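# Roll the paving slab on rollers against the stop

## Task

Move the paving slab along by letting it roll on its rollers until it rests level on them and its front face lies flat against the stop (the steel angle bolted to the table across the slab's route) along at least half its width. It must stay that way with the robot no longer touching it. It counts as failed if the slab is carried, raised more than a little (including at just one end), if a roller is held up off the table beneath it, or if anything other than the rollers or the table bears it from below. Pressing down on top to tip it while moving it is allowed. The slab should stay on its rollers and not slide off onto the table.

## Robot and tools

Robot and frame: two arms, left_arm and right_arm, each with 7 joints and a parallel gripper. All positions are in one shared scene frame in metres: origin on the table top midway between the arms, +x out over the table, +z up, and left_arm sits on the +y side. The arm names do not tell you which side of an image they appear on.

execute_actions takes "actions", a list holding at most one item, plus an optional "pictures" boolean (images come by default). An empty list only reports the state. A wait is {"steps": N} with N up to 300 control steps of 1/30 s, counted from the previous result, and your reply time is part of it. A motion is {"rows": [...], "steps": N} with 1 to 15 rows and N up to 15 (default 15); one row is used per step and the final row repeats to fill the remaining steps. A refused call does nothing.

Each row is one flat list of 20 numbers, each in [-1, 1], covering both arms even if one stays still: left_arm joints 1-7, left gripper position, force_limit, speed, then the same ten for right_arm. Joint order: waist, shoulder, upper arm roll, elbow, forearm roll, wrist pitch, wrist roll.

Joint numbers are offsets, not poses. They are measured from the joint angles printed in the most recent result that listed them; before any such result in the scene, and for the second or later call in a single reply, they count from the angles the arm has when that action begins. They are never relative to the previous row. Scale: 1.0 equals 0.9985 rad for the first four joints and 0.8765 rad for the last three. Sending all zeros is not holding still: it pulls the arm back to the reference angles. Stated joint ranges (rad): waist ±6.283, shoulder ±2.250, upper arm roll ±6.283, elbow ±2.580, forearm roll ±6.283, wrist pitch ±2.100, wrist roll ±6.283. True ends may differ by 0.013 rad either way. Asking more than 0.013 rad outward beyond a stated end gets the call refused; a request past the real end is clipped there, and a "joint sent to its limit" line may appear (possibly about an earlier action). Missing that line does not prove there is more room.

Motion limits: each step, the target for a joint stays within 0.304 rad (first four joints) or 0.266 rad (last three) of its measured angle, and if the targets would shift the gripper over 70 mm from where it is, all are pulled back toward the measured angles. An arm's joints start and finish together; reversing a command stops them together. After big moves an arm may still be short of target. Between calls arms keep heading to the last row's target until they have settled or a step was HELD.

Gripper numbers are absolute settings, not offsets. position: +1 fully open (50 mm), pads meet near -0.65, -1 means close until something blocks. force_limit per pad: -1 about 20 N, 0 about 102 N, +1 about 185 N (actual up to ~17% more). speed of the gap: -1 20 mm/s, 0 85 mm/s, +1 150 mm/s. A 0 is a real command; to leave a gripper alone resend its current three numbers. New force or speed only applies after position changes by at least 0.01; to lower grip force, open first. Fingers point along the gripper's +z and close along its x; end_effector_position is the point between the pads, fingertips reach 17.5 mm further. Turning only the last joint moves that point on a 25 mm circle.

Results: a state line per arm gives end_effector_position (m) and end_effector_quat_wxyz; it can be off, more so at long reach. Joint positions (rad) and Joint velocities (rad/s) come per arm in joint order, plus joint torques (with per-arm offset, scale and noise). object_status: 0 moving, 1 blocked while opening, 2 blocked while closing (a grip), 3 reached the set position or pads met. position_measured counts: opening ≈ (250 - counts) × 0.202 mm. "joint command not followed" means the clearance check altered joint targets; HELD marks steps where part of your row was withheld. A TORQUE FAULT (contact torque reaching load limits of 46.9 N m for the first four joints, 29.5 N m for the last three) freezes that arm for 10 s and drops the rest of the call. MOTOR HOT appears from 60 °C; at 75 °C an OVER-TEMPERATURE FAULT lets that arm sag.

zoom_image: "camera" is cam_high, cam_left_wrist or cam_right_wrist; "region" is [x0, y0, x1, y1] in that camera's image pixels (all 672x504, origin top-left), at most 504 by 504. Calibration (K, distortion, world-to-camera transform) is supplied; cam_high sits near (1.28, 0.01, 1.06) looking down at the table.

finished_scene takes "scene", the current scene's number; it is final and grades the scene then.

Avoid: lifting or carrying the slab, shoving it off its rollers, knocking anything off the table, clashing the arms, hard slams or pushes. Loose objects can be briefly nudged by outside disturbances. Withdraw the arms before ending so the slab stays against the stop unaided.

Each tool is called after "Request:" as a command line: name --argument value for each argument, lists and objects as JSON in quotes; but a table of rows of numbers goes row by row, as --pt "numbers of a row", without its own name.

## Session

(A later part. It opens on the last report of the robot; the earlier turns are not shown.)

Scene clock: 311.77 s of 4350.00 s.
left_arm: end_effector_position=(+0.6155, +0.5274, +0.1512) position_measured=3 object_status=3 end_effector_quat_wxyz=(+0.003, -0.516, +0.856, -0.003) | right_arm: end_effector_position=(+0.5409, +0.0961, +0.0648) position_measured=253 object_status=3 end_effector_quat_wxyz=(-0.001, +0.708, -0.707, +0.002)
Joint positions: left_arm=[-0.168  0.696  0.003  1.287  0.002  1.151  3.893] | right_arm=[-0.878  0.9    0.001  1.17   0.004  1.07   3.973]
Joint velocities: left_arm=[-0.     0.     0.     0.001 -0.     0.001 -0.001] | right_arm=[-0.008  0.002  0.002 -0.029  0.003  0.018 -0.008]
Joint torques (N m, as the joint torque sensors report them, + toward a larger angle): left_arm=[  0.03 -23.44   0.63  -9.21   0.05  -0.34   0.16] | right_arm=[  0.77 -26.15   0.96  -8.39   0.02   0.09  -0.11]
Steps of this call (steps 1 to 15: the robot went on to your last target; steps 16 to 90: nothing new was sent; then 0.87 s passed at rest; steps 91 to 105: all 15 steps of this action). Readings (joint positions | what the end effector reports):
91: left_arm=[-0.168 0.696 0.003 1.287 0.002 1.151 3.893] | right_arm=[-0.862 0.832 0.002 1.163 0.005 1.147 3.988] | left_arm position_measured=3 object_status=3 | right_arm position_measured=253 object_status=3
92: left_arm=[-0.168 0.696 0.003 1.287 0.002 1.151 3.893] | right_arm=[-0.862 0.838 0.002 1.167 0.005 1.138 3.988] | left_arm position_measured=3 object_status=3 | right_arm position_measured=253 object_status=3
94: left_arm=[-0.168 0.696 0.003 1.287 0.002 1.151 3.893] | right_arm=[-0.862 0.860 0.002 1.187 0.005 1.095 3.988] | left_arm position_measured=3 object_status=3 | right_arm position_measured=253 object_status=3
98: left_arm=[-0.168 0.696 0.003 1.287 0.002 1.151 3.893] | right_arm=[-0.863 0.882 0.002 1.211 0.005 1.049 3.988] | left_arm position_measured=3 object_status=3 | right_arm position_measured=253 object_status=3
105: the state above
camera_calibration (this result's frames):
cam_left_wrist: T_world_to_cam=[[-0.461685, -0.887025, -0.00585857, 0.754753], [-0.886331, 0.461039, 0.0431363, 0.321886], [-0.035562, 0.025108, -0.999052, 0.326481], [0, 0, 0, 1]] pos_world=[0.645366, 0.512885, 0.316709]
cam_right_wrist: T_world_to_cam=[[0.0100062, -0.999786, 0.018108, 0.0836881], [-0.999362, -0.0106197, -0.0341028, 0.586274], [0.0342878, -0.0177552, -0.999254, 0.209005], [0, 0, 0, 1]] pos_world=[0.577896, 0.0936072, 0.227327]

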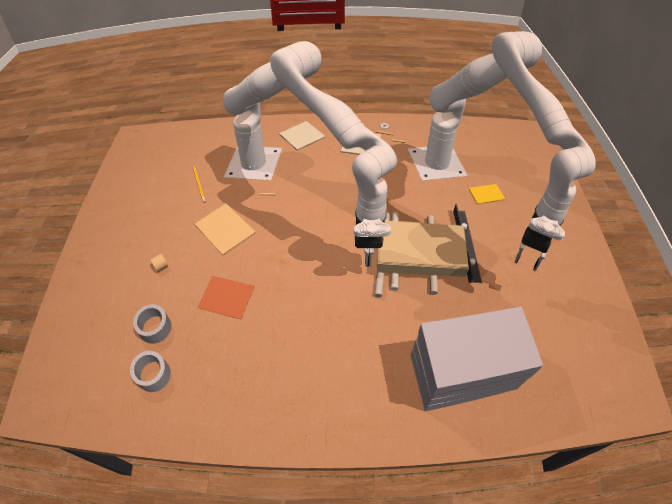

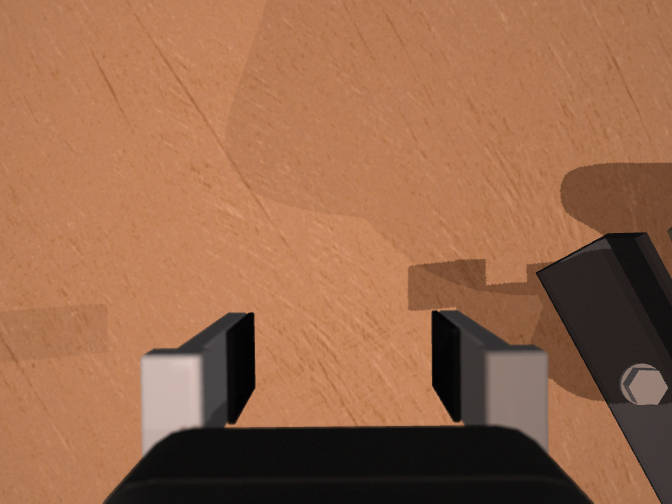

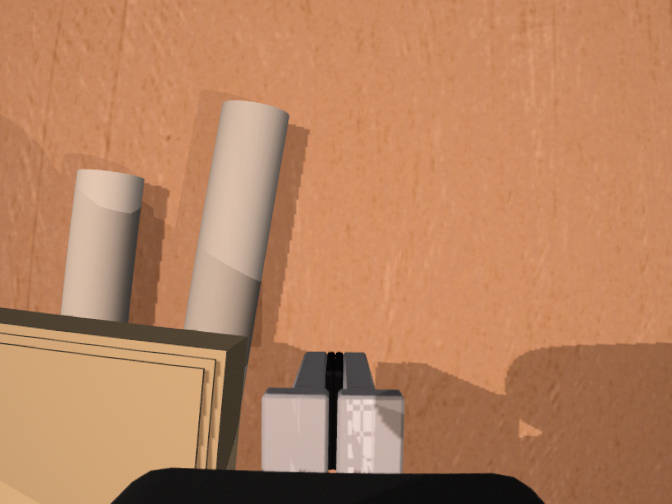

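Request:
execute_actions --actions '[{"rows":[[0,0,0,0,0,0,0,1,0,0,-0.002,0.004,0,-0.006,0,0.005,-0.003,-0.7,0,1],[0,0,0,0,0,0,0,1,0,0,-0.004,0.007,0,-0.012,0,0.009,-0.005,-0.7,0,1],[0,0,0,0,0,0,0,1,0,0,-0.007,0.01,0,-0.018,0,0.012,-0.008,-0.7,0,1],[0,0,0,0,0,0,0,1,0,0,-0.009,0.012,0,-0.024,0,0.016,-0.01,-0.7,0,1],[0,0,0,0,0,0,0,1,0,0,-0.011,0.014,0,-0.03,0,0.019,-0.013,-0.7,0,1],[0,0,0,0,0,0,0,1,0,0,-0.013,0.017,0,-0.036,0,0.023,-0.015,-0.7,0,1],[0,0,0,0,0,0,0,1,0,0,-0.015,0.02,0,-0.042,0,0.026,-0.018,-0.7,0,1],[0,0,0,0,0,0,0,1,0,0,-0.018,0.023,0,-0.048,0,0.03,-0.02,-0.7,0,1],[0,0,0,0,0,0,0,1,0,0,-0.02,0.025,0,-0.054,0,0.034,-0.023,-0.7,0,1],[0,0,0,0,0,0,0,1,0,0,-0.022,0.028,0,-0.06,0,0.037,-0.025,-0.7,0,1],[0,0,0,0,0,0,0,1,0,0,-0.024,0.031,0,-0.066,0,0.041,-0.028,-0.7,0,1]],"steps":15}]'

Request:
zoom_image --camera "cam_high" --region '[360, 190, 510, 300]'

Scene clock: 315.23 s of 4350.00 s.
left_arm: end_effector_position=(+0.6155, +0.5274, +0.1512) position_measured=3 object_status=3 end_effector_quat_wxyz=(+0.003, -0.516, +0.856, -0.003) | right_arm: end_effector_position=(+0.5408, +0.1149, +0.0644) position_measured=253 object_status=3 end_effector_quat_wxyz=(+0.000, +0.707, -0.707, +0.003)
Joint positions: left_arm=[-0.168  0.696  0.003  1.287  0.002  1.151  3.893] | right_arm=[-0.901  0.93   0.002  1.106  0.005  1.106  3.948]
Joint velocities: left_arm=[-0.     0.     0.001 -0.     0.    -0.001  0.   ] | right_arm=[-0.002  0.008  0.004 -0.012 -0.001  0.01  -0.003]
Joint torques (N m, as the joint torque sensors report them, + toward a larger angle): left_arm=[  0.02 -22.74   0.69  -8.99   0.03  -0.21   0.07] | right_arm=[ -0.4  -27.17   0.    -8.97  -0.12  -0.42   0.12]
Steps of this call (steps 1 to 15: the robot went on to your last target; steps 16 to 89: nothing new was sent; steps 90 to 104: all 15 steps of this action). Readings (joint positions | what the end effector reports):
90: left_arm=[-0.168 0.696 0.003 1.287 0.002 1.151 3.893] | right_arm=[-0.879 0.902 0.002 1.168 0.005 1.071 3.972] | left_arm position_measured=3 object_status=3 | right_arm position_measured=253 object_status=3
91: left_arm=[-0.168 0.696 0.003 1.287 0.002 1.151 3.893] | right_arm=[-0.879 0.904 0.002 1.165 0.005 1.073 3.971] | left_arm position_measured=3 object_status=3 | right_arm position_measured=253 object_status=3
93: left_arm=[-0.168 0.696 0.003 1.287 0.002 1.151 3.893] | right_arm=[-0.883 0.909 0.002 1.157 0.005 1.078 3.968] | left_arm position_measured=3 object_status=3 | right_arm position_measured=253 object_status=3
97: left_arm=[-0.168 0.696 0.003 1.287 0.002 1.151 3.893] | right_arm=[-0.891 0.918 0.001 1.134 0.004 1.090 3.960] | left_arm position_measured=3 object_status=3 | right_arm position_measured=253 object_status=3
104: the state above
camera_calibration (this result's frames):
cam_left_wrist: T_world_to_cam=[[-0.461684, -0.887025, -0.00586064, 0.754754], [-0.886331, 0.461038, 0.0431339, 0.321888], [-0.0355589, 0.0251087, -0.999052, 0.326479], [0, 0, 0, 1]] pos_world=[0.645367, 0.512886, 0.316709]
cam_right_wrist: T_world_to_cam=[[0.00840179, -0.999772, 0.0196266, 0.103234], [-0.999404, -0.00905253, -0.0333058, 0.586146], [0.0334759, -0.0193351, -0.999252, 0.209567], [0, 0, 0, 1]] pos_world=[0.577914, 0.112568, 0.226907]

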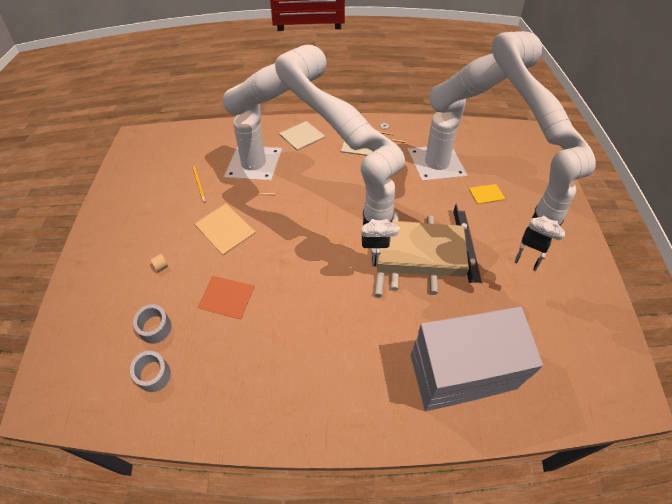

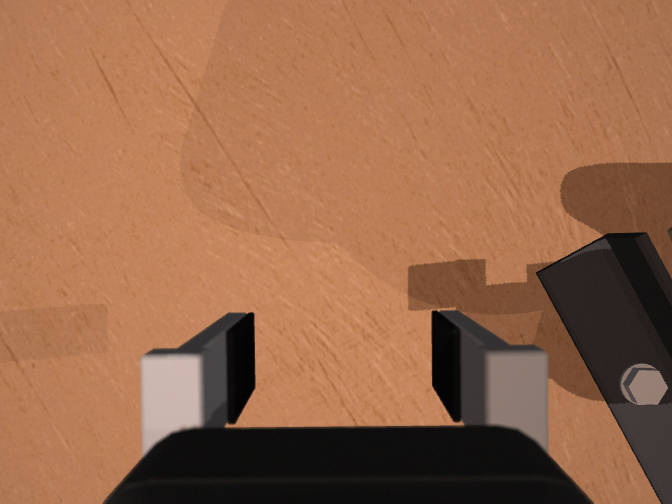

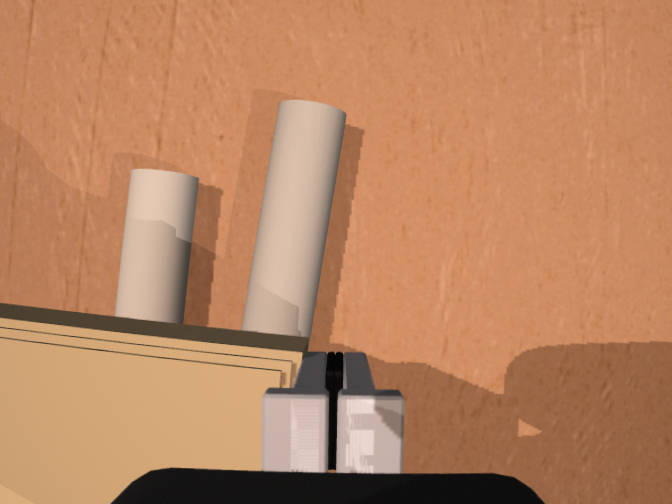

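Region (360, 190, 510, 300) of cam_high's 672x504 image, scaled by 3.360, with more detail than that image has; it fills the top 370 rows of this view, and the rest is white.

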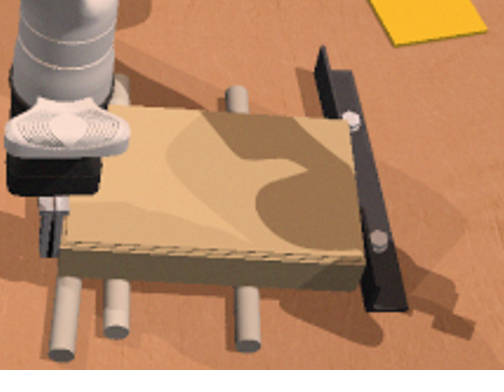

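Request:
execute_actions --actions '[{"rows":[[0,0,0,0,0,0,0,1,0,0,-0.002,0.003,0,-0.005,0,0.003,-0.002,-0.7,0,1],[0,0,0,0,0,0,0,1,0,0,-0.004,0.005,0,-0.01,0,0.006,-0.004,-0.7,0,1],[0,0,0,0,0,0,0,1,0,0,-0.005,0.007,0,-0.015,0,0.009,-0.006,-0.7,0,1],[0,0,0,0,0,0,0,1,0,0,-0.007,0.009,0,-0.02,0,0.012,-0.008,-0.7,0,1],[0,0,0,0,0,0,0,1,0,0,-0.009,0.012,0,-0.025,0,0.016,-0.01,-0.7,0,1],[0,0,0,0,0,0,0,1,0,0,-0.011,0.014,0,-0.03,0,0.019,-0.011,-0.7,0,1],[0,0,0,0,0,0,0,1,0,0,-0.013,0.016,0,-0.036,0,0.022,-0.013,-0.7,0,1],[0,0,0,0,0,0,0,1,0,0,-0.014,0.018,0,-0.041,0,0.025,-0.015,-0.7,0,1],[0,0,0,0,0,0,0,1,0,0,-0.016,0.021,0,-0.046,0,0.028,-0.017,-0.7,0,1],[0,0,0,0,0,0,0,1,0,0,-0.018,0.023,0,-0.051,0,0.031,-0.019,-0.7,0,1]],"steps":15}]'

Request:
zoom_image --camera "cam_high" --region '[360, 190, 510, 300]'

Scene clock: 318.17 s of 4350.00 s.
left_arm: end_effector_position=(+0.6155, +0.5274, +0.1512) position_measured=3 object_status=3 end_effector_quat_wxyz=(+0.003, -0.516, +0.856, -0.003) | right_arm: end_effector_position=(+0.5448, +0.1185, +0.0632) position_measured=253 object_status=3 end_effector_quat_wxyz=(+0.005, +0.703, -0.711, +0.008)
Joint positions: left_arm=[-0.168  0.696  0.003  1.287  0.002  1.151  3.893] | right_arm=[-0.91   0.953  0.009  1.06   0.01   1.139  3.931]
Joint velocities: left_arm=[-0.     0.     0.     0.     0.001  0.    -0.001] | right_arm=[ 0.     0.004 -0.001 -0.008 -0.     0.007 -0.001]
Joint torques (N m, as the joint torque sensors report them, + toward a larger angle): left_arm=[  0.02 -23.15   0.41  -9.2   -0.17  -0.24   0.33] | right_arm=[ -6.51 -27.6   -5.12 -12.09  -2.53  -3.09   0.65]
Steps of this call (steps 1 to 15: the robot went on to your last target; steps 16 to 73: nothing new was sent; steps 74 to 88: all 15 steps of this action). Readings (joint positions | what the end effector reports):
74: left_arm=[-0.168 0.696 0.003 1.287 0.002 1.151 3.893] | right_arm=[-0.901 0.932 0.002 1.104 0.005 1.107 3.948] | left_arm position_measured=3 object_status=3 | right_arm position_measured=253 object_status=3
75: left_arm=[-0.168 0.696 0.003 1.287 0.002 1.151 3.893] | right_arm=[-0.902 0.933 0.003 1.102 0.005 1.109 3.947] | left_arm position_measured=3 object_status=3 | right_arm position_measured=253 object_status=3
77: left_arm=[-0.168 0.696 0.003 1.287 0.002 1.151 3.893] | right_arm=[-0.903 0.936 0.004 1.096 0.006 1.115 3.944] | left_arm position_measured=3 object_status=3 | right_arm position_measured=253 object_status=3
81: left_arm=[-0.168 0.696 0.003 1.287 0.002 1.151 3.893] | right_arm=[-0.907 0.944 0.007 1.079 0.008 1.129 3.938] | left_arm position_measured=3 object_status=3 | right_arm position_measured=253 object_status=3
88: the state above
camera_calibration (this result's frames):
cam_left_wrist: T_world_to_cam=[[-0.461684, -0.887025, -0.00586265, 0.754756], [-0.886331, 0.461038, 0.0431316, 0.32189], [-0.0355559, 0.0251095, -0.999052, 0.326477], [0, 0, 0, 1]] pos_world=[0.645368, 0.512886, 0.316709]
cam_right_wrist: T_world_to_cam=[[-0.00229628, -0.9994, 0.0345726, 0.111678], [-0.999436, 0.00113512, -0.0335684, 0.588948], [0.033509, -0.0346302, -0.998838, 0.210042], [0, 0, 0, 1]] pos_world=[0.581833, 0.118216, 0.225707]

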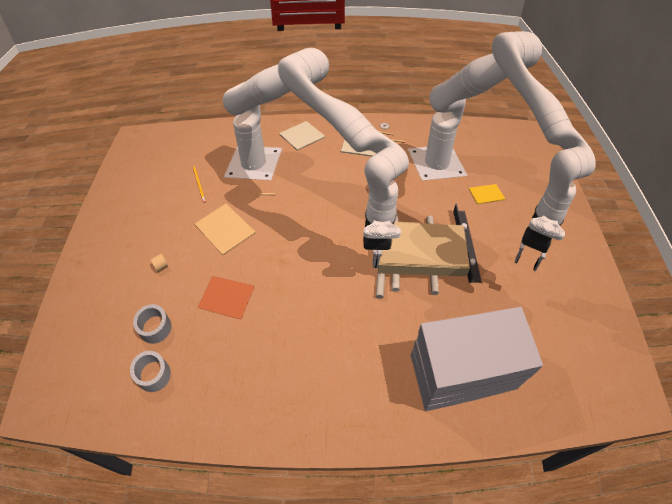

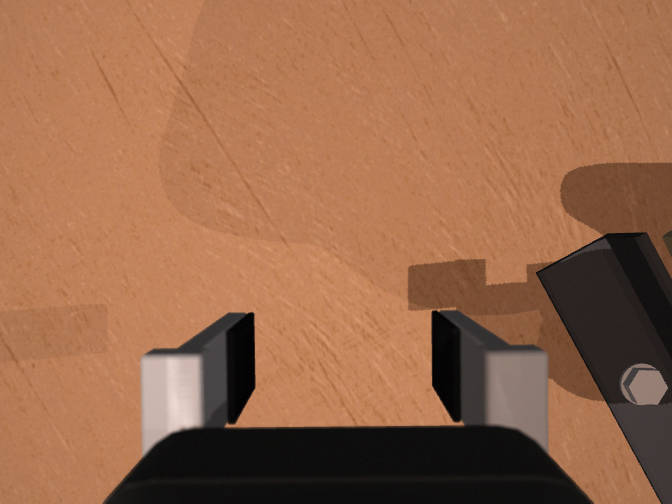

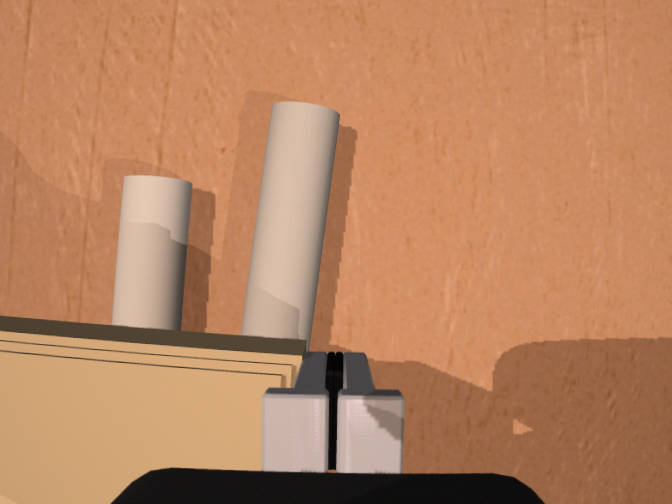

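Region (360, 190, 510, 300) of cam_high's 672x504 image, scaled by 3.360, with more detail than that image has; it fills the top 370 rows of this view, and the rest is white.

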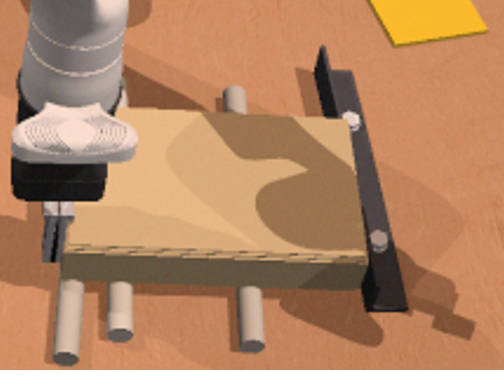

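Request:
execute_actions --actions '[{"rows":[[0,0,0,0,0,0,0,1,0,0,-0.01,0.002,-0.009,-0.008,-0.011,-0.004,0,-0.7,0,1],[0,0,0,0,0,0,0,1,0,0,-0.012,0.005,-0.009,-0.014,-0.011,0.0,-0.002,-0.7,0,1],[0,0,0,0,0,0,0,1,0,0,-0.014,0.008,-0.009,-0.02,-0.011,0.004,-0.004,-0.7,0,1],[0,0,0,0,0,0,0,1,0,0,-0.016,0.01,-0.009,-0.027,-0.011,0.008,-0.007,-0.7,0,1],[0,0,0,0,0,0,0,1,0,0,-0.018,0.013,-0.009,-0.033,-0.011,0.012,-0.009,-0.7,0,1],[0,0,0,0,0,0,0,1,0,0,-0.02,0.016,-0.009,-0.039,-0.011,0.015,-0.011,-0.7,0,1],[0,0,0,0,0,0,0,1,0,0,-0.022,0.019,-0.009,-0.046,-0.011,0.019,-0.014,-0.7,0,1],[0,0,0,0,0,0,0,1,0,0,-0.024,0.021,-0.009,-0.052,-0.011,0.023,-0.016,-0.7,0,1],[0,0,0,0,0,0,0,1,0,0,-0.026,0.024,-0.009,-0.058,-0.011,0.027,-0.018,-0.7,0,1],[0,0,0,0,0,0,0,1,0,0,-0.028,0.027,-0.009,-0.065,-0.011,0.031,-0.021,-0.7,0,1]],"steps":15}]'

Request:
zoom_image --camera "cam_high" --region '[360, 190, 510, 300]'

Scene clock: 323.73 s of 4350.00 s.
left_arm: end_effector_position=(+0.6155, +0.5274, +0.1512) position_measured=3 object_status=3 end_effector_quat_wxyz=(+0.003, -0.516, +0.856, -0.003) | right_arm: end_effector_position=(+0.5511, +0.1256, +0.0632) position_measured=253 object_status=3 end_effector_quat_wxyz=(+0.007, +0.698, -0.716, +0.012)
Joint positions: left_arm=[-0.168  0.696  0.003  1.287  0.002  1.151  3.893] | right_arm=[-0.919  0.98   0.016  1.002  0.013  1.174  3.911]
Joint velocities: left_arm=[-0.     0.    -0.    -0.     0.    -0.001 -0.   ] | right_arm=[-0.001  0.004 -0.    -0.009  0.001  0.009 -0.001]
Joint torques (N m, as the joint torque sensors report them, + toward a larger angle): left_arm=[  0.06 -23.06   0.59  -9.09   0.02  -0.22   0.02] | right_arm=[-13.89 -28.14 -11.09 -14.35  -6.19  -4.05   0.67]
Steps of this call (steps 1 to 15: the robot went on to your last target; steps 16 to 90: nothing new was sent; then 2.07 s passed at rest; steps 91 to 105: all 15 steps of this action). Readings (joint positions | what the end effector reports):
91: left_arm=[-0.168 0.696 0.003 1.287 0.002 1.151 3.893] | right_arm=[-0.910 0.954 0.009 1.059 0.009 1.140 3.931] | left_arm position_measured=3 object_status=3 | right_arm position_measured=253 object_status=3
92: left_arm=[-0.168 0.696 0.003 1.287 0.002 1.151 3.893] | right_arm=[-0.910 0.955 0.010 1.057 0.009 1.142 3.930] | left_arm position_measured=3 object_status=3 | right_arm position_measured=253 object_status=3
94: left_arm=[-0.168 0.696 0.003 1.287 0.002 1.151 3.893] | right_arm=[-0.912 0.958 0.011 1.049 0.009 1.147 3.927] | left_arm position_measured=3 object_status=3 | right_arm position_measured=253 object_status=3
98: left_arm=[-0.168 0.696 0.003 1.287 0.002 1.151 3.893] | right_arm=[-0.915 0.969 0.014 1.026 0.011 1.159 3.919] | left_arm position_measured=3 object_status=3 | right_arm position_measured=253 object_status=3
105: the state above
camera_calibration (this result's frames):
cam_left_wrist: T_world_to_cam=[[-0.461684, -0.887025, -0.00586466, 0.754757], [-0.886332, 0.461038, 0.0431293, 0.321891], [-0.0355529, 0.0251101, -0.999052, 0.326475], [0, 0, 0, 1]] pos_world=[0.645369, 0.512886, 0.316709]
cam_right_wrist: T_world_to_cam=[[-0.0158501, -0.998959, 0.0427856, 0.125651], [-0.999181, 0.0142314, -0.0378749, 0.593692], [0.0372266, -0.0433509, -0.998366, 0.209122], [0, 0, 0, 1]] pos_world=[0.587412, 0.126136, 0.22589]

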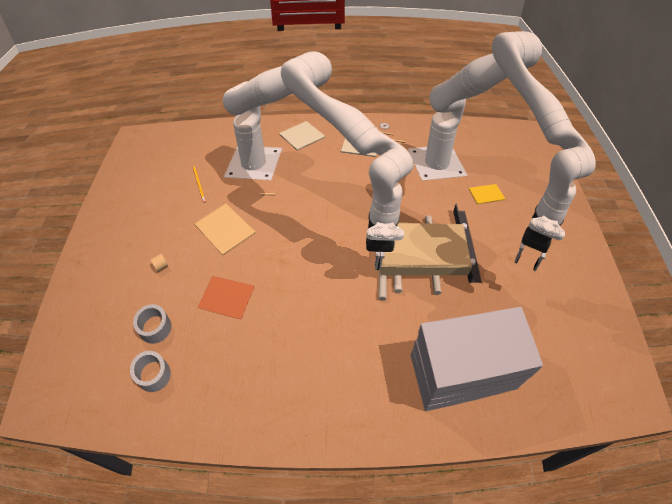

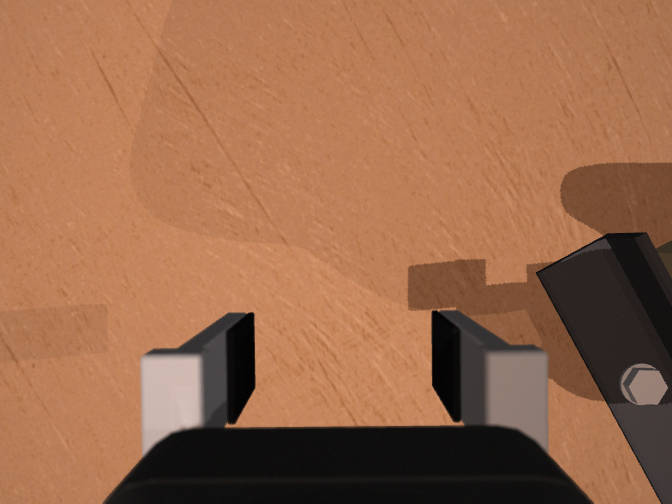

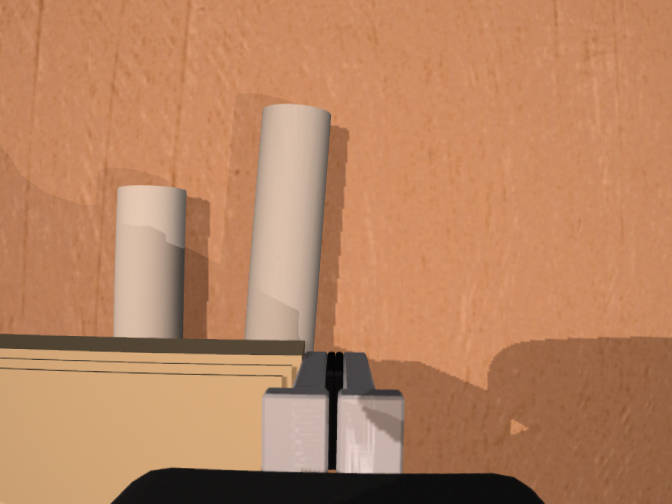

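Region (360, 190, 510, 300) of cam_high's 672x504 image, scaled by 3.360, with more detail than that image has; it fills the top 370 rows of this view, and the rest is white.

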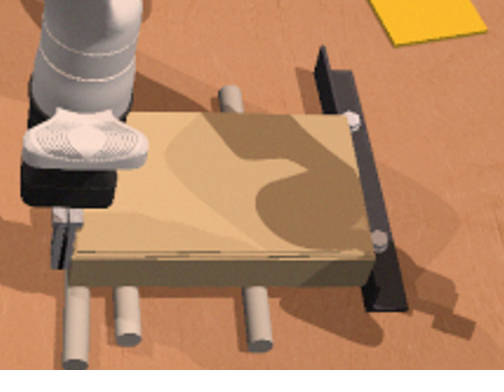

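Request:
execute_actions --actions '[{"rows":[[0,0,0,0,0,0,0,1,0,0,-0.01,0,-0.016,-0.005,-0.015,-0.005,0,-0.7,0,1],[0,0,0,0,0,0,0,1,0,0,-0.004,-0.008,-0.016,0.012,-0.015,-0.015,0.008,-0.7,0,1],[0,0,0,0,0,0,0,1,0,0,0.002,-0.017,-0.016,0.031,-0.015,-0.027,0.016,-0.7,0,1],[0,0,0,0,0,0,0,1,0,0,0.008,-0.026,-0.016,0.05,-0.015,-0.04,0.024,-0.7,0,1],[0,0,0,0,0,0,0,1,0,0,0.013,-0.034,-0.016,0.07,-0.015,-0.052,0.032,-0.7,0,1],[0,0,0,0,0,0,0,1,0,0,0.019,-0.043,-0.016,0.089,-0.015,-0.065,0.04,-0.7,0,1],[0,0,0,0,0,0,0,1,0,0,0.024,-0.052,-0.016,0.109,-0.015,-0.077,0.048,-0.7,0,1],[0,0,0,0,0,0,0,1,0,0,0.03,-0.061,-0.016,0.128,-0.015,-0.09,0.056,-0.7,0,1],[0,0,0,0,0,0,0,1,0,0,0.035,-0.07,-0.016,0.148,-0.015,-0.102,0.064,-0.7,0,1],[0,0,0,0,0,0,0,1,0,0,0.041,-0.078,-0.016,0.167,-0.015,-0.115,0.071,-0.7,0,1],[0,0,0,0,0,0,0,1,0,0,0.041,-0.078,-0.016,0.167,-0.015,-0.115,0.071,-0.7,0,1],[0,0,0,0,0,0,0,1,0,0,0.041,-0.11,-0.016,0.14,-0.015,-0.05,0.071,-0.7,0,1],[0,0,0,0,0,0,0,1,0,0,0.041,-0.15,-0.016,0.1,-0.015,0.04,0.071,-0.7,0,1]],"steps":15}]'

Request:
zoom_image --camera "cam_high" --region '[360, 190, 510, 300]'

Request:
zoom_image --camera "cam_left_wrist" --region '[472, 150, 672, 350]'

Scene clock: 328.77 s of 4350.00 s.
left_arm: end_effector_position=(+0.6155, +0.5274, +0.1512) position_measured=3 object_status=3 end_effector_quat_wxyz=(+0.003, -0.516, +0.856, -0.003) | right_arm: end_effector_position=(+0.5369, +0.0956, +0.0855) position_measured=253 object_status=3 end_effector_quat_wxyz=(+0.001, +0.707, -0.707, +0.000)
Joint positions: left_arm=[-0.168  0.696  0.003  1.287  0.002  1.151  3.893] | right_arm=[-0.879  0.87   0.001  1.161 -0.     1.112  3.972]
Joint velocities: left_arm=[ 0.    -0.     0.     0.     0.     0.001  0.001] | right_arm=[ 0.017 -0.402 -0.008 -0.132 -0.007  0.661  0.019]
Joint torques (N m, as the joint torque sensors report them, + toward a larger angle): left_arm=[  0.19 -23.25   0.38  -9.17  -0.25  -0.23   0.07] | right_arm=[ -0.47 -24.02  -0.37  -8.34  -0.11  -0.09   0.29]
Steps of this call (steps 1 to 15: the robot went on to your last target; steps 16 to 90: nothing new was sent; then 1.53 s passed at rest; steps 91 to 105: all 15 steps of this action). Readings (joint positions | what the end effector reports):
91: left_arm=[-0.168 0.696 0.003 1.287 0.002 1.151 3.893] | right_arm=[-0.917 0.980 0.016 1.001 0.013 1.174 3.911] | left_arm position_measured=3 object_status=3 | right_arm position_measured=253 object_status=3
92: left_arm=[-0.168 0.696 0.003 1.287 0.002 1.151 3.893] | right_arm=[-0.914 0.980 0.013 1.002 0.010 1.174 3.912] | left_arm position_measured=3 object_status=3 | right_arm position_measured=253 object_status=3
94: left_arm=[-0.168 0.696 0.003 1.287 0.002 1.151 3.893] | right_arm=[-0.909 0.972 0.009 1.017 0.005 1.164 3.917] | left_arm position_measured=3 object_status=3 | right_arm position_measured=253 object_status=3
98: left_arm=[-0.168 0.696 0.003 1.287 0.002 1.151 3.893] | right_arm=[-0.901 0.943 -0.000 1.074 -0.001 1.127 3.940] | left_arm position_measured=3 object_status=3 | right_arm position_measured=253 object_status=3
105: the state above
camera_calibration (this result's frames):
cam_left_wrist: T_world_to_cam=[[-0.461684, -0.887025, -0.00586674, 0.754758], [-0.886332, 0.461038, 0.0431266, 0.321893], [-0.0355496, 0.0251108, -0.999052, 0.326472], [0, 0, 0, 1]] pos_world=[0.64537, 0.512886, 0.316709]
cam_right_wrist: T_world_to_cam=[[0.00922392, -0.999816, 0.0168356, 0.083339], [-0.999523, -0.00971484, -0.0293148, 0.582572], [0.029473, -0.0165572, -0.999428, 0.232345], [0, 0, 0, 1]] pos_world=[0.574677, 0.0928302, 0.247887]

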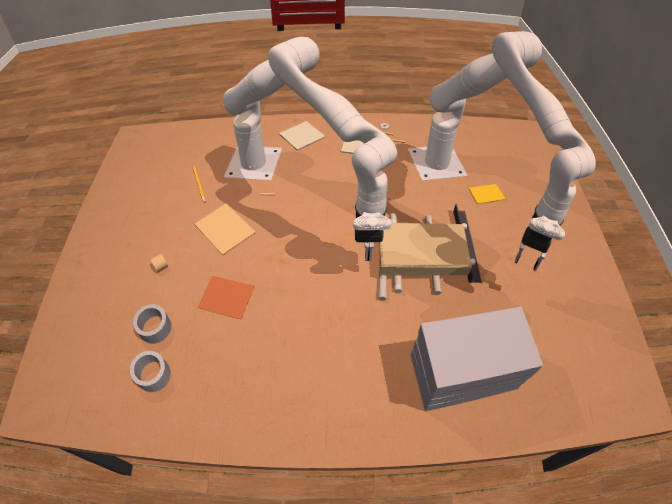

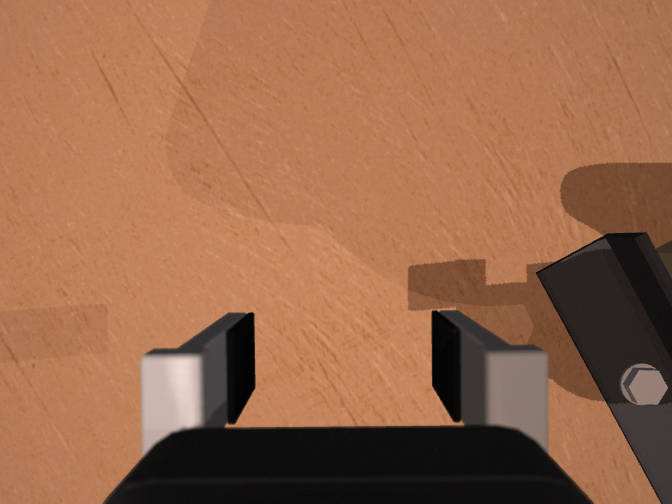

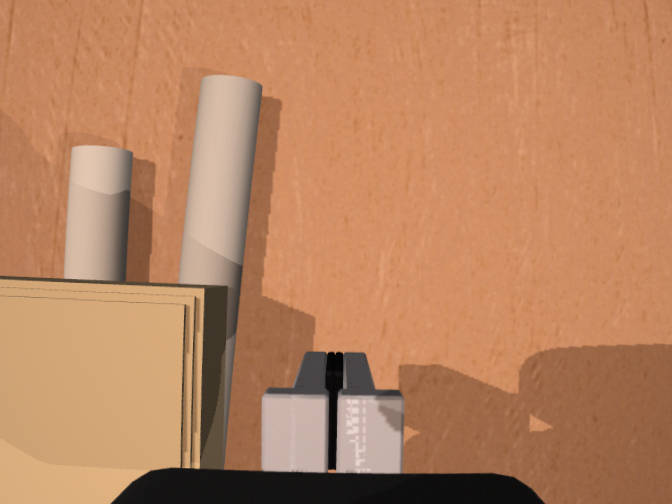

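Region (360, 190, 510, 300) of cam_high's 672x504 image, scaled by 3.360, with more detail than that image has; it fills the top 370 rows of this view, and the rest is white.

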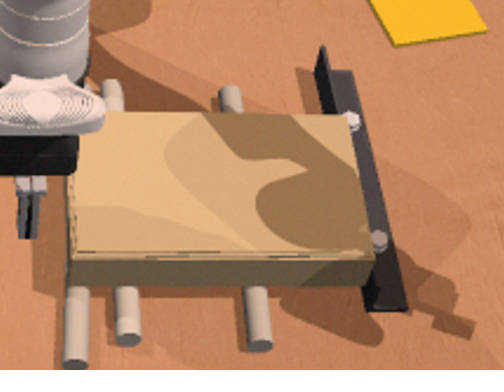

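Region (472, 150, 672, 350) of cam_left_wrist's 672x504 image, scaled by 2.520.

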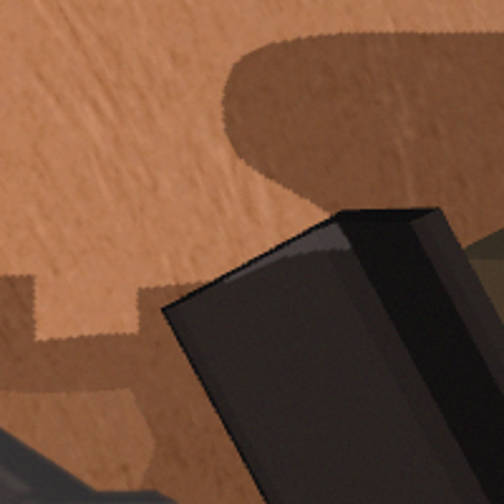

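Request:
execute_actions --actions '[{"rows":[[0.09,-0.14,0,0.18,0,-0.045,0.28,1,0,0,0,0,0,0,0,0,0,-0.7,0,1],[0.17,-0.28,0,0.36,0,-0.09,0.28,1,0,0,0,0,0,0,0,0,0,-0.7,0,1],[0.17,-0.28,0,0.36,0,-0.09,0.56,1,0,0,0,0,0,0,0,0,0,-0.7,0,1],[0.17,-0.28,0,0.36,0,-0.09,0.56,1,0,0,0,0,0,0,0,0,0,-0.7,0,1],[0.259,-0.424,0,0.545,0,-0.13,0.846,1,0,0,0,0,0,0,0,0,0,-0.7,0,1]],"steps":15}]' --pictures false

Request:
execute_actions --actions '[{"steps":22}]'

Scene clock: 335.40 s of 4350.00 s.
left_arm: end_effector_position=(+0.5334, +0.4111, +0.2039) position_measured=3 object_status=3 end_effector_quat_wxyz=(+0.017, -0.576, +0.817, -0.011) | right_arm: end_effector_position=(+0.5369, +0.0956, +0.0856) position_measured=253 object_status=3 end_effector_quat_wxyz=(+0.001, +0.707, -0.707, +0.000)
Joint positions: left_arm=[0.022 0.391 0.004 1.642 0.002 1.067 4.225] | right_arm=[-0.879  0.87   0.001  1.161 -0.     1.112  3.972]
Joint velocities: left_arm=[ 0.361 -0.616 -0.005  0.983 -0.002 -0.155  1.06 ] | right_arm=[-0.001  0.001 -0.    -0.    -0.     0.     0.   ]
Joint torques (N m, as the joint torque sensors report them, + toward a larger angle): left_arm=[  0.26 -17.6    0.27  -8.75   0.16  -0.48   0.12] | right_arm=[ -0.07 -26.05   0.19  -8.95  -0.14  -0.22   0.04]
Steps of this call (steps 1 to 30: the robot went on to your last target; steps 31 to 90: nothing new was sent; then 3.13 s passed at rest; steps 91 to 105: all 15 steps of this action). Readings (joint positions | what the end effector reports):
91: left_arm=[-0.167 0.695 0.003 1.288 0.002 1.151 3.894] | right_arm=[-0.878 0.831 0.000 1.103 -0.000 1.207 3.974] | left_arm position_measured=3 object_status=3 | right_arm position_measured=253 object_status=3
92: left_arm=[-0.164 0.690 0.002 1.294 0.002 1.149 3.900] | right_arm=[-0.878 0.834 0.000 1.107 -0.000 1.199 3.974] | left_arm position_measured=3 object_status=3 | right_arm position_measured=253 object_status=3
94: left_arm=[-0.149 0.665 0.001 1.322 0.001 1.143 3.932] | right_arm=[-0.878 0.851 0.001 1.131 -0.000 1.157 3.973] | left_arm position_measured=3 object_status=3 | right_arm position_measured=253 object_status=3
98: left_arm=[-0.081 0.564 0.001 1.426 0.002 1.114 4.027] | right_arm=[-0.879 0.869 0.001 1.162 -0.000 1.113 3.972] | left_arm position_measured=3 object_status=3 | right_arm position_measured=253 object_status=3
105: the state above

Scene clock: 336.13 s of 4350.00 s.
left_arm: end_effector_position=(+0.4655, +0.3830, +0.1994) position_measured=3 object_status=3 end_effector_quat_wxyz=(-0.001, -0.706, +0.708, -0.001) | right_arm: end_effector_position=(+0.5369, +0.0956, +0.0855) position_measured=253 object_status=3 end_effector_quat_wxyz=(+0.001, +0.707, -0.707, +0.000)
Joint positions: left_arm=[0.091 0.273 0.003 1.831 0.002 1.037 4.634] | right_arm=[-0.879  0.87   0.001  1.161 -0.     1.112  3.972]
Joint velocities: left_arm=[ 0.001 -0.002  0.     0.     0.001  0.    -0.001] | right_arm=[ 0. -0. -0. -0.  0.  0.  0.]
Joint torques (N m, as the joint torque sensors report them, + toward a larger angle): left_arm=[  0.08 -14.56   0.24  -8.76  -0.26  -0.34   0.08] | right_arm=[ -0.23 -26.28   0.3   -9.08  -0.1   -0.21   0.18]
Steps of this call (steps 1 to 22: the robot went on to your last target). Readings (joint positions | what the end effector reports):
1: left_arm=[0.034 0.371 0.004 1.675 0.002 1.062 4.263] | right_arm=[-0.879 0.870 0.001 1.161 -0.000 1.112 3.972] | left_arm position_measured=3 object_status=3 | right_arm position_measured=253 object_status=3
2: left_arm=[0.044 0.353 0.004 1.704 0.003 1.058 4.303] | right_arm=[-0.879 0.870 0.001 1.161 -0.000 1.112 3.972] | left_arm position_measured=3 object_status=3 | right_arm position_measured=253 object_status=3
4: left_arm=[0.060 0.326 0.004 1.750 0.003 1.051 4.384] | right_arm=[-0.879 0.870 0.001 1.161 -0.000 1.112 3.972] | left_arm position_measured=3 object_status=3 | right_arm position_measured=253 object_status=3
8: left_arm=[0.081 0.290 0.003 1.807 0.002 1.042 4.546] | right_arm=[-0.879 0.870 0.001 1.161 -0.000 1.112 3.972] | left_arm position_measured=3 object_status=3 | right_arm position_measured=253 object_status=3
22: the state above
camera_calibration (this result's frames):
cam_left_wrist: T_world_to_cam=[[0.00271091, -0.999996, -0.000536205, 0.383794], [-0.998709, -0.00273462, 0.0507155, 0.481905], [-0.0507168, 0.000398027, -0.998713, 0.389376], [0, 0, 0, 1]] pos_world=[0.49999, 0.384955, 0.364641]
cam_right_wrist: T_world_to_cam=[[0.00922369, -0.999816, 0.0168327, 0.0833406], [-0.999523, -0.00971459, -0.0293185, 0.582574], [0.0294766, -0.0165543, -0.999428, 0.232343], [0, 0, 0, 1]] pos_world=[0.574678, 0.092831, 0.247887]

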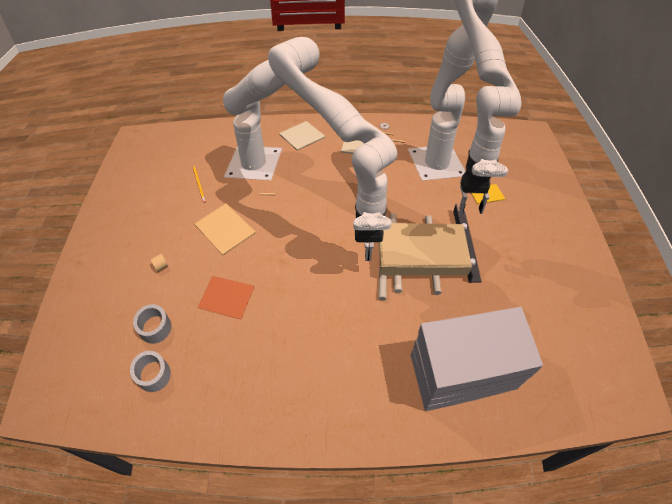

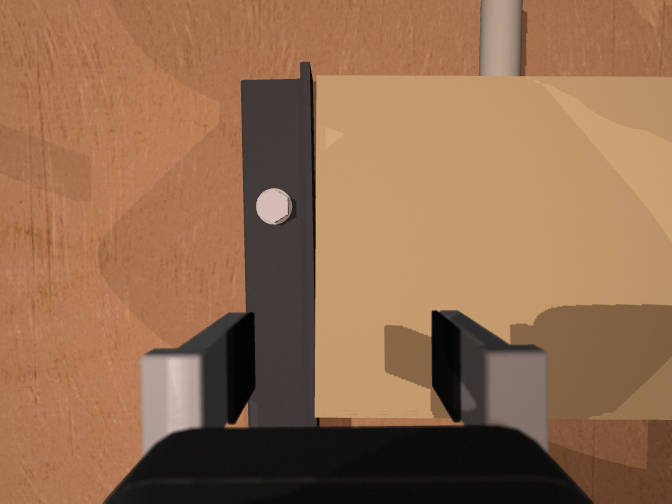

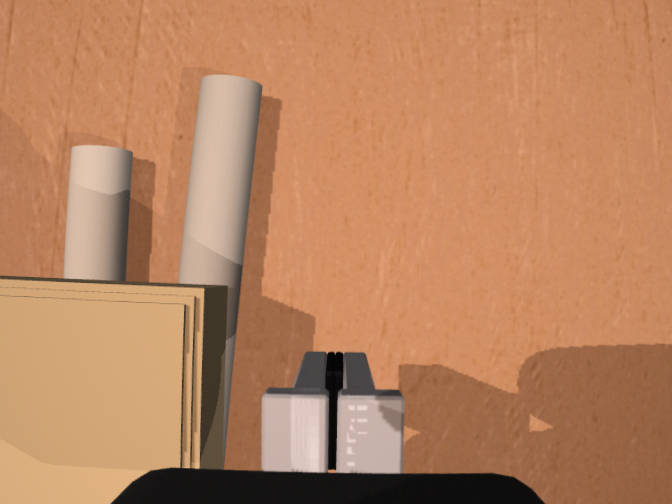

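Request:
zoom_image --camera "cam_left_wrist" --region '[270, 50, 370, 250]'

Region (270, 50, 370, 250) of cam_left_wrist's 672x504 image, scaled by 2.520.

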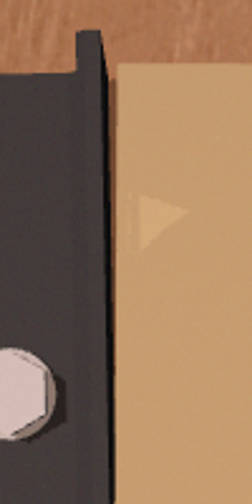

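Request:
execute_actions --actions '[{"rows":[[0,0,0,0,0,0,0,1,0,0,0,0.016,0,0.004,0,-0.022,0,-0.7,0,1],[0,0,0,0,0,0,0,1,0,0,0,0.032,0,0.008,0,-0.044,0,-0.7,0,1],[0,0,0,0,0,0,0,1,0,0,0,0.032,0,0.008,0,-0.044,0,-0.7,0,1],[0,0,0,0,0,0,0,1,0,0,0,0.032,0,0.008,0,-0.044,0,-0.7,0,1],[0,0,0,0,0,0,0,1,0,0,0,0.032,0,0.008,0,-0.044,0,-0.7,0,1],[0,0,0,0,0,0,0,1,0,0,-0.007,0.041,0,-0.012,0,-0.032,-0.008,-0.7,0,1],[0,0,0,0,0,0,0,1,0,0,-0.013,0.05,0,-0.031,0,-0.02,-0.015,-0.7,0,1],[0,0,0,0,0,0,0,1,0,0,-0.02,0.058,0,-0.051,0,-0.008,-0.023,-0.7,0,1],[0,0,0,0,0,0,0,1,0,0,-0.027,0.067,0,-0.071,0,0.004,-0.03,-0.7,0,1],[0,0,0,0,0,0,0,1,0,0,-0.034,0.076,0,-0.09,0,0.016,-0.038,-0.7,0,1],[0,0,0,0,0,0,0,1,0,0,-0.04,0.085,0,-0.11,0,0.027,-0.046,-0.7,0,1],[0,0,0,0,0,0,0,1,0,0,-0.047,0.094,0,-0.13,0,0.039,-0.053,-0.7,0,1],[0,0,0,0,0,0,0,1,0,0,-0.054,0.102,0,-0.15,0,0.051,-0.061,-0.7,0,1],[0,0,0,0,0,0,0,1,0,0,-0.06,0.111,0,-0.169,0,0.063,-0.068,-0.7,0,1],[0,0,0,0,0,0,0,1,0,0,-0.067,0.12,0,-0.189,0,0.075,-0.076,-0.7,0,1]],"steps":15}]' --pictures false

Request:
execute_actions --actions '[{"steps":20}]'

Request:
zoom_image --camera "cam_left_wrist" --region '[270, 50, 370, 250]'

Scene clock: 343.33 s of 4350.00 s.
left_arm: end_effector_position=(+0.4655, +0.3830, +0.1994) position_measured=3 object_status=3 end_effector_quat_wxyz=(-0.001, -0.706, +0.708, -0.001) | right_arm: end_effector_position=(+0.5420, +0.1282, +0.0636) position_measured=253 object_status=3 end_effector_quat_wxyz=(+0.005, +0.705, -0.709, +0.006)
Joint positions: left_arm=[0.091 0.273 0.003 1.831 0.002 1.037 4.634] | right_arm=[-0.921  0.963  0.008  1.037  0.006  1.151  3.926]
Joint velocities: left_arm=[ 0.     0.     0.001  0.001  0.    -0.001 -0.   ] | right_arm=[-0.113  0.242  0.093 -0.529  0.074  0.353 -0.189]
Joint torques (N m, as the joint torque sensors report them, + toward a larger angle): left_arm=[  0.24 -14.37   0.3   -8.46  -0.22  -0.35   0.  ] | right_arm=[ -9.15 -26.51  -7.43 -12.8   -3.98  -4.19   0.91]
Steps of this call (steps 1 to 15: the robot went on to your last target; steps 16 to 90: nothing new was sent; then 3.70 s passed at rest; steps 91 to 105: all 15 steps of this action). Readings (joint positions | what the end effector reports):
91: left_arm=[0.091 0.272 0.003 1.831 0.002 1.037 4.634] | right_arm=[-0.879 0.871 0.001 1.161 -0.000 1.111 3.972] | left_arm position_measured=3 object_status=3 | right_arm position_measured=253 object_status=3
92: left_arm=[0.091 0.272 0.003 1.831 0.002 1.037 4.634] | right_arm=[-0.879 0.877 0.001 1.162 -0.000 1.105 3.972] | left_arm position_measured=3 object_status=3 | right_arm position_measured=253 object_status=3
94: left_arm=[0.091 0.272 0.003 1.831 0.002 1.037 4.634] | right_arm=[-0.879 0.894 0.001 1.166 -0.000 1.084 3.972] | left_arm position_measured=3 object_status=3 | right_arm position_measured=253 object_status=3
98: left_arm=[0.091 0.273 0.003 1.831 0.002 1.037 4.634] | right_arm=[-0.885 0.911 0.002 1.153 0.000 1.082 3.967] | left_arm position_measured=3 object_status=3 | right_arm position_measured=253 object_status=3
105: the state above

Scene clock: 344.00 s of 4350.00 s.
left_arm: end_effector_position=(+0.4655, +0.3830, +0.1994) position_measured=3 object_status=3 end_effector_quat_wxyz=(-0.001, -0.706, +0.708, -0.001) | right_arm: end_effector_position=(+0.5443, +0.1291, +0.0623) position_measured=253 object_status=3 end_effector_quat_wxyz=(+0.015, +0.699, -0.715, +0.012)
Joint positions: left_arm=[0.091 0.273 0.003 1.831 0.002 1.037 4.634] | right_arm=[-0.928  0.988  0.015  0.987  0.011  1.197  3.905]
Joint velocities: left_arm=[ 0. -0. -0.  0. -0. -0. -0.] | right_arm=[ 0.  0.  0. -0.  0. -0. -0.]
Joint torques (N m, as the joint torque sensors report them, + toward a larger angle): left_arm=[ -0.18 -14.85   0.68  -8.57   0.06  -0.35  -0.01] | right_arm=[-12.96 -25.98 -10.14 -19.12  -5.49 -10.18   0.55]
Steps of this call (steps 1 to 20: the robot went on to your last target). Readings (joint positions | what the end effector reports):
1: left_arm=[0.091 0.273 0.003 1.831 0.002 1.037 4.634] | right_arm=[-0.924 0.970 0.011 1.021 0.009 1.165 3.919] | left_arm position_measured=3 object_status=3 | right_arm position_measured=253 object_status=3
2: left_arm=[0.091 0.273 0.003 1.831 0.002 1.037 4.634] | right_arm=[-0.927 0.977 0.013 1.007 0.010 1.178 3.914] | left_arm position_measured=3 object_status=3 | right_arm position_measured=253 object_status=3
4: left_arm=[0.091 0.273 0.003 1.831 0.002 1.037 4.634] | right_arm=[-0.929 0.984 0.015 0.992 0.011 1.195 3.906] | left_arm position_measured=3 object_status=3 | right_arm position_measured=253 object_status=3
8: left_arm=[0.091 0.273 0.003 1.831 0.002 1.037 4.634] | right_arm=[-0.929 0.987 0.015 0.988 0.011 1.198 3.905] | left_arm position_measured=3 object_status=3 | right_arm position_measured=253 object_status=3
20: the state above
camera_calibration (this result's frames):
cam_left_wrist: T_world_to_cam=[[0.00271098, -0.999996, -0.000536119, 0.383794], [-0.99871, -0.00273468, 0.0507133, 0.481907], [-0.0507146, 0.000397945, -0.998713, 0.389375], [0, 0, 0, 1]] pos_world=[0.499991, 0.384955, 0.364641]
cam_right_wrist: T_world_to_cam=[[-0.0125413, -0.998512, 0.0530766, 0.126581], [-0.999622, 0.011222, -0.025082, 0.586687], [0.0244491, -0.0533711, -0.998275, 0.216881], [0, 0, 0, 1]] pos_world=[0.582751, 0.131384, 0.224504]

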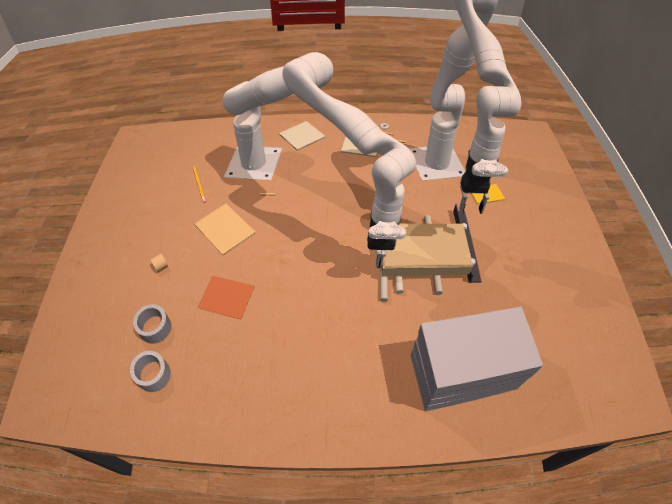

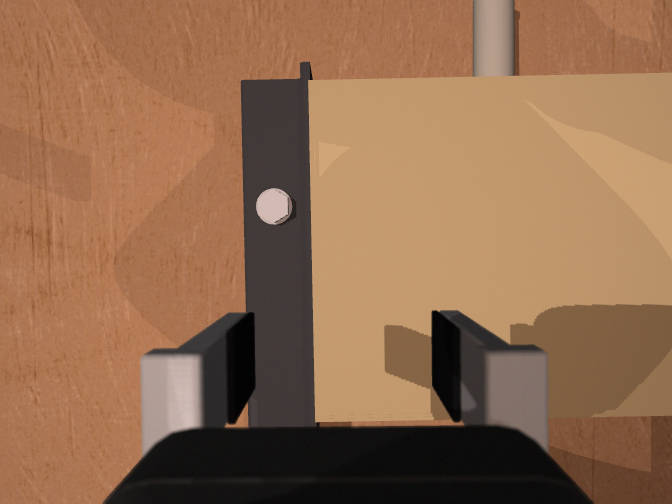

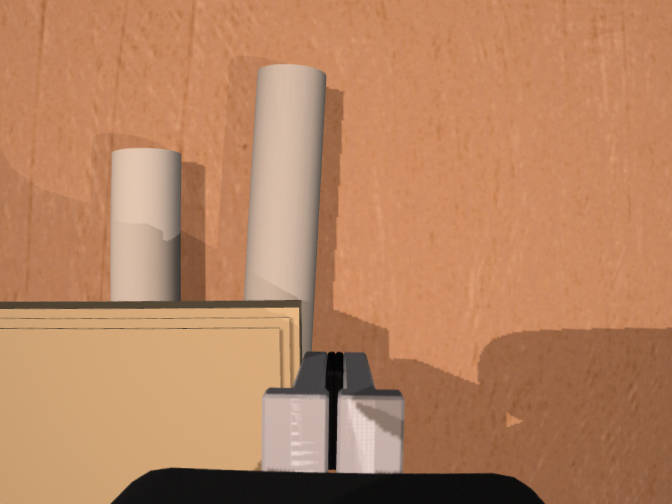

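Region (270, 50, 370, 250) of cam_left_wrist's 672x504 image, scaled by 2.520.

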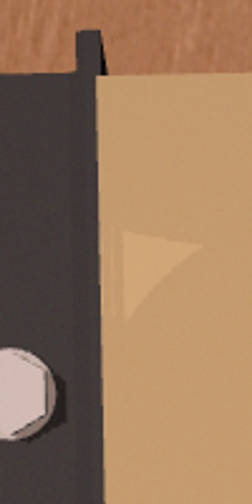

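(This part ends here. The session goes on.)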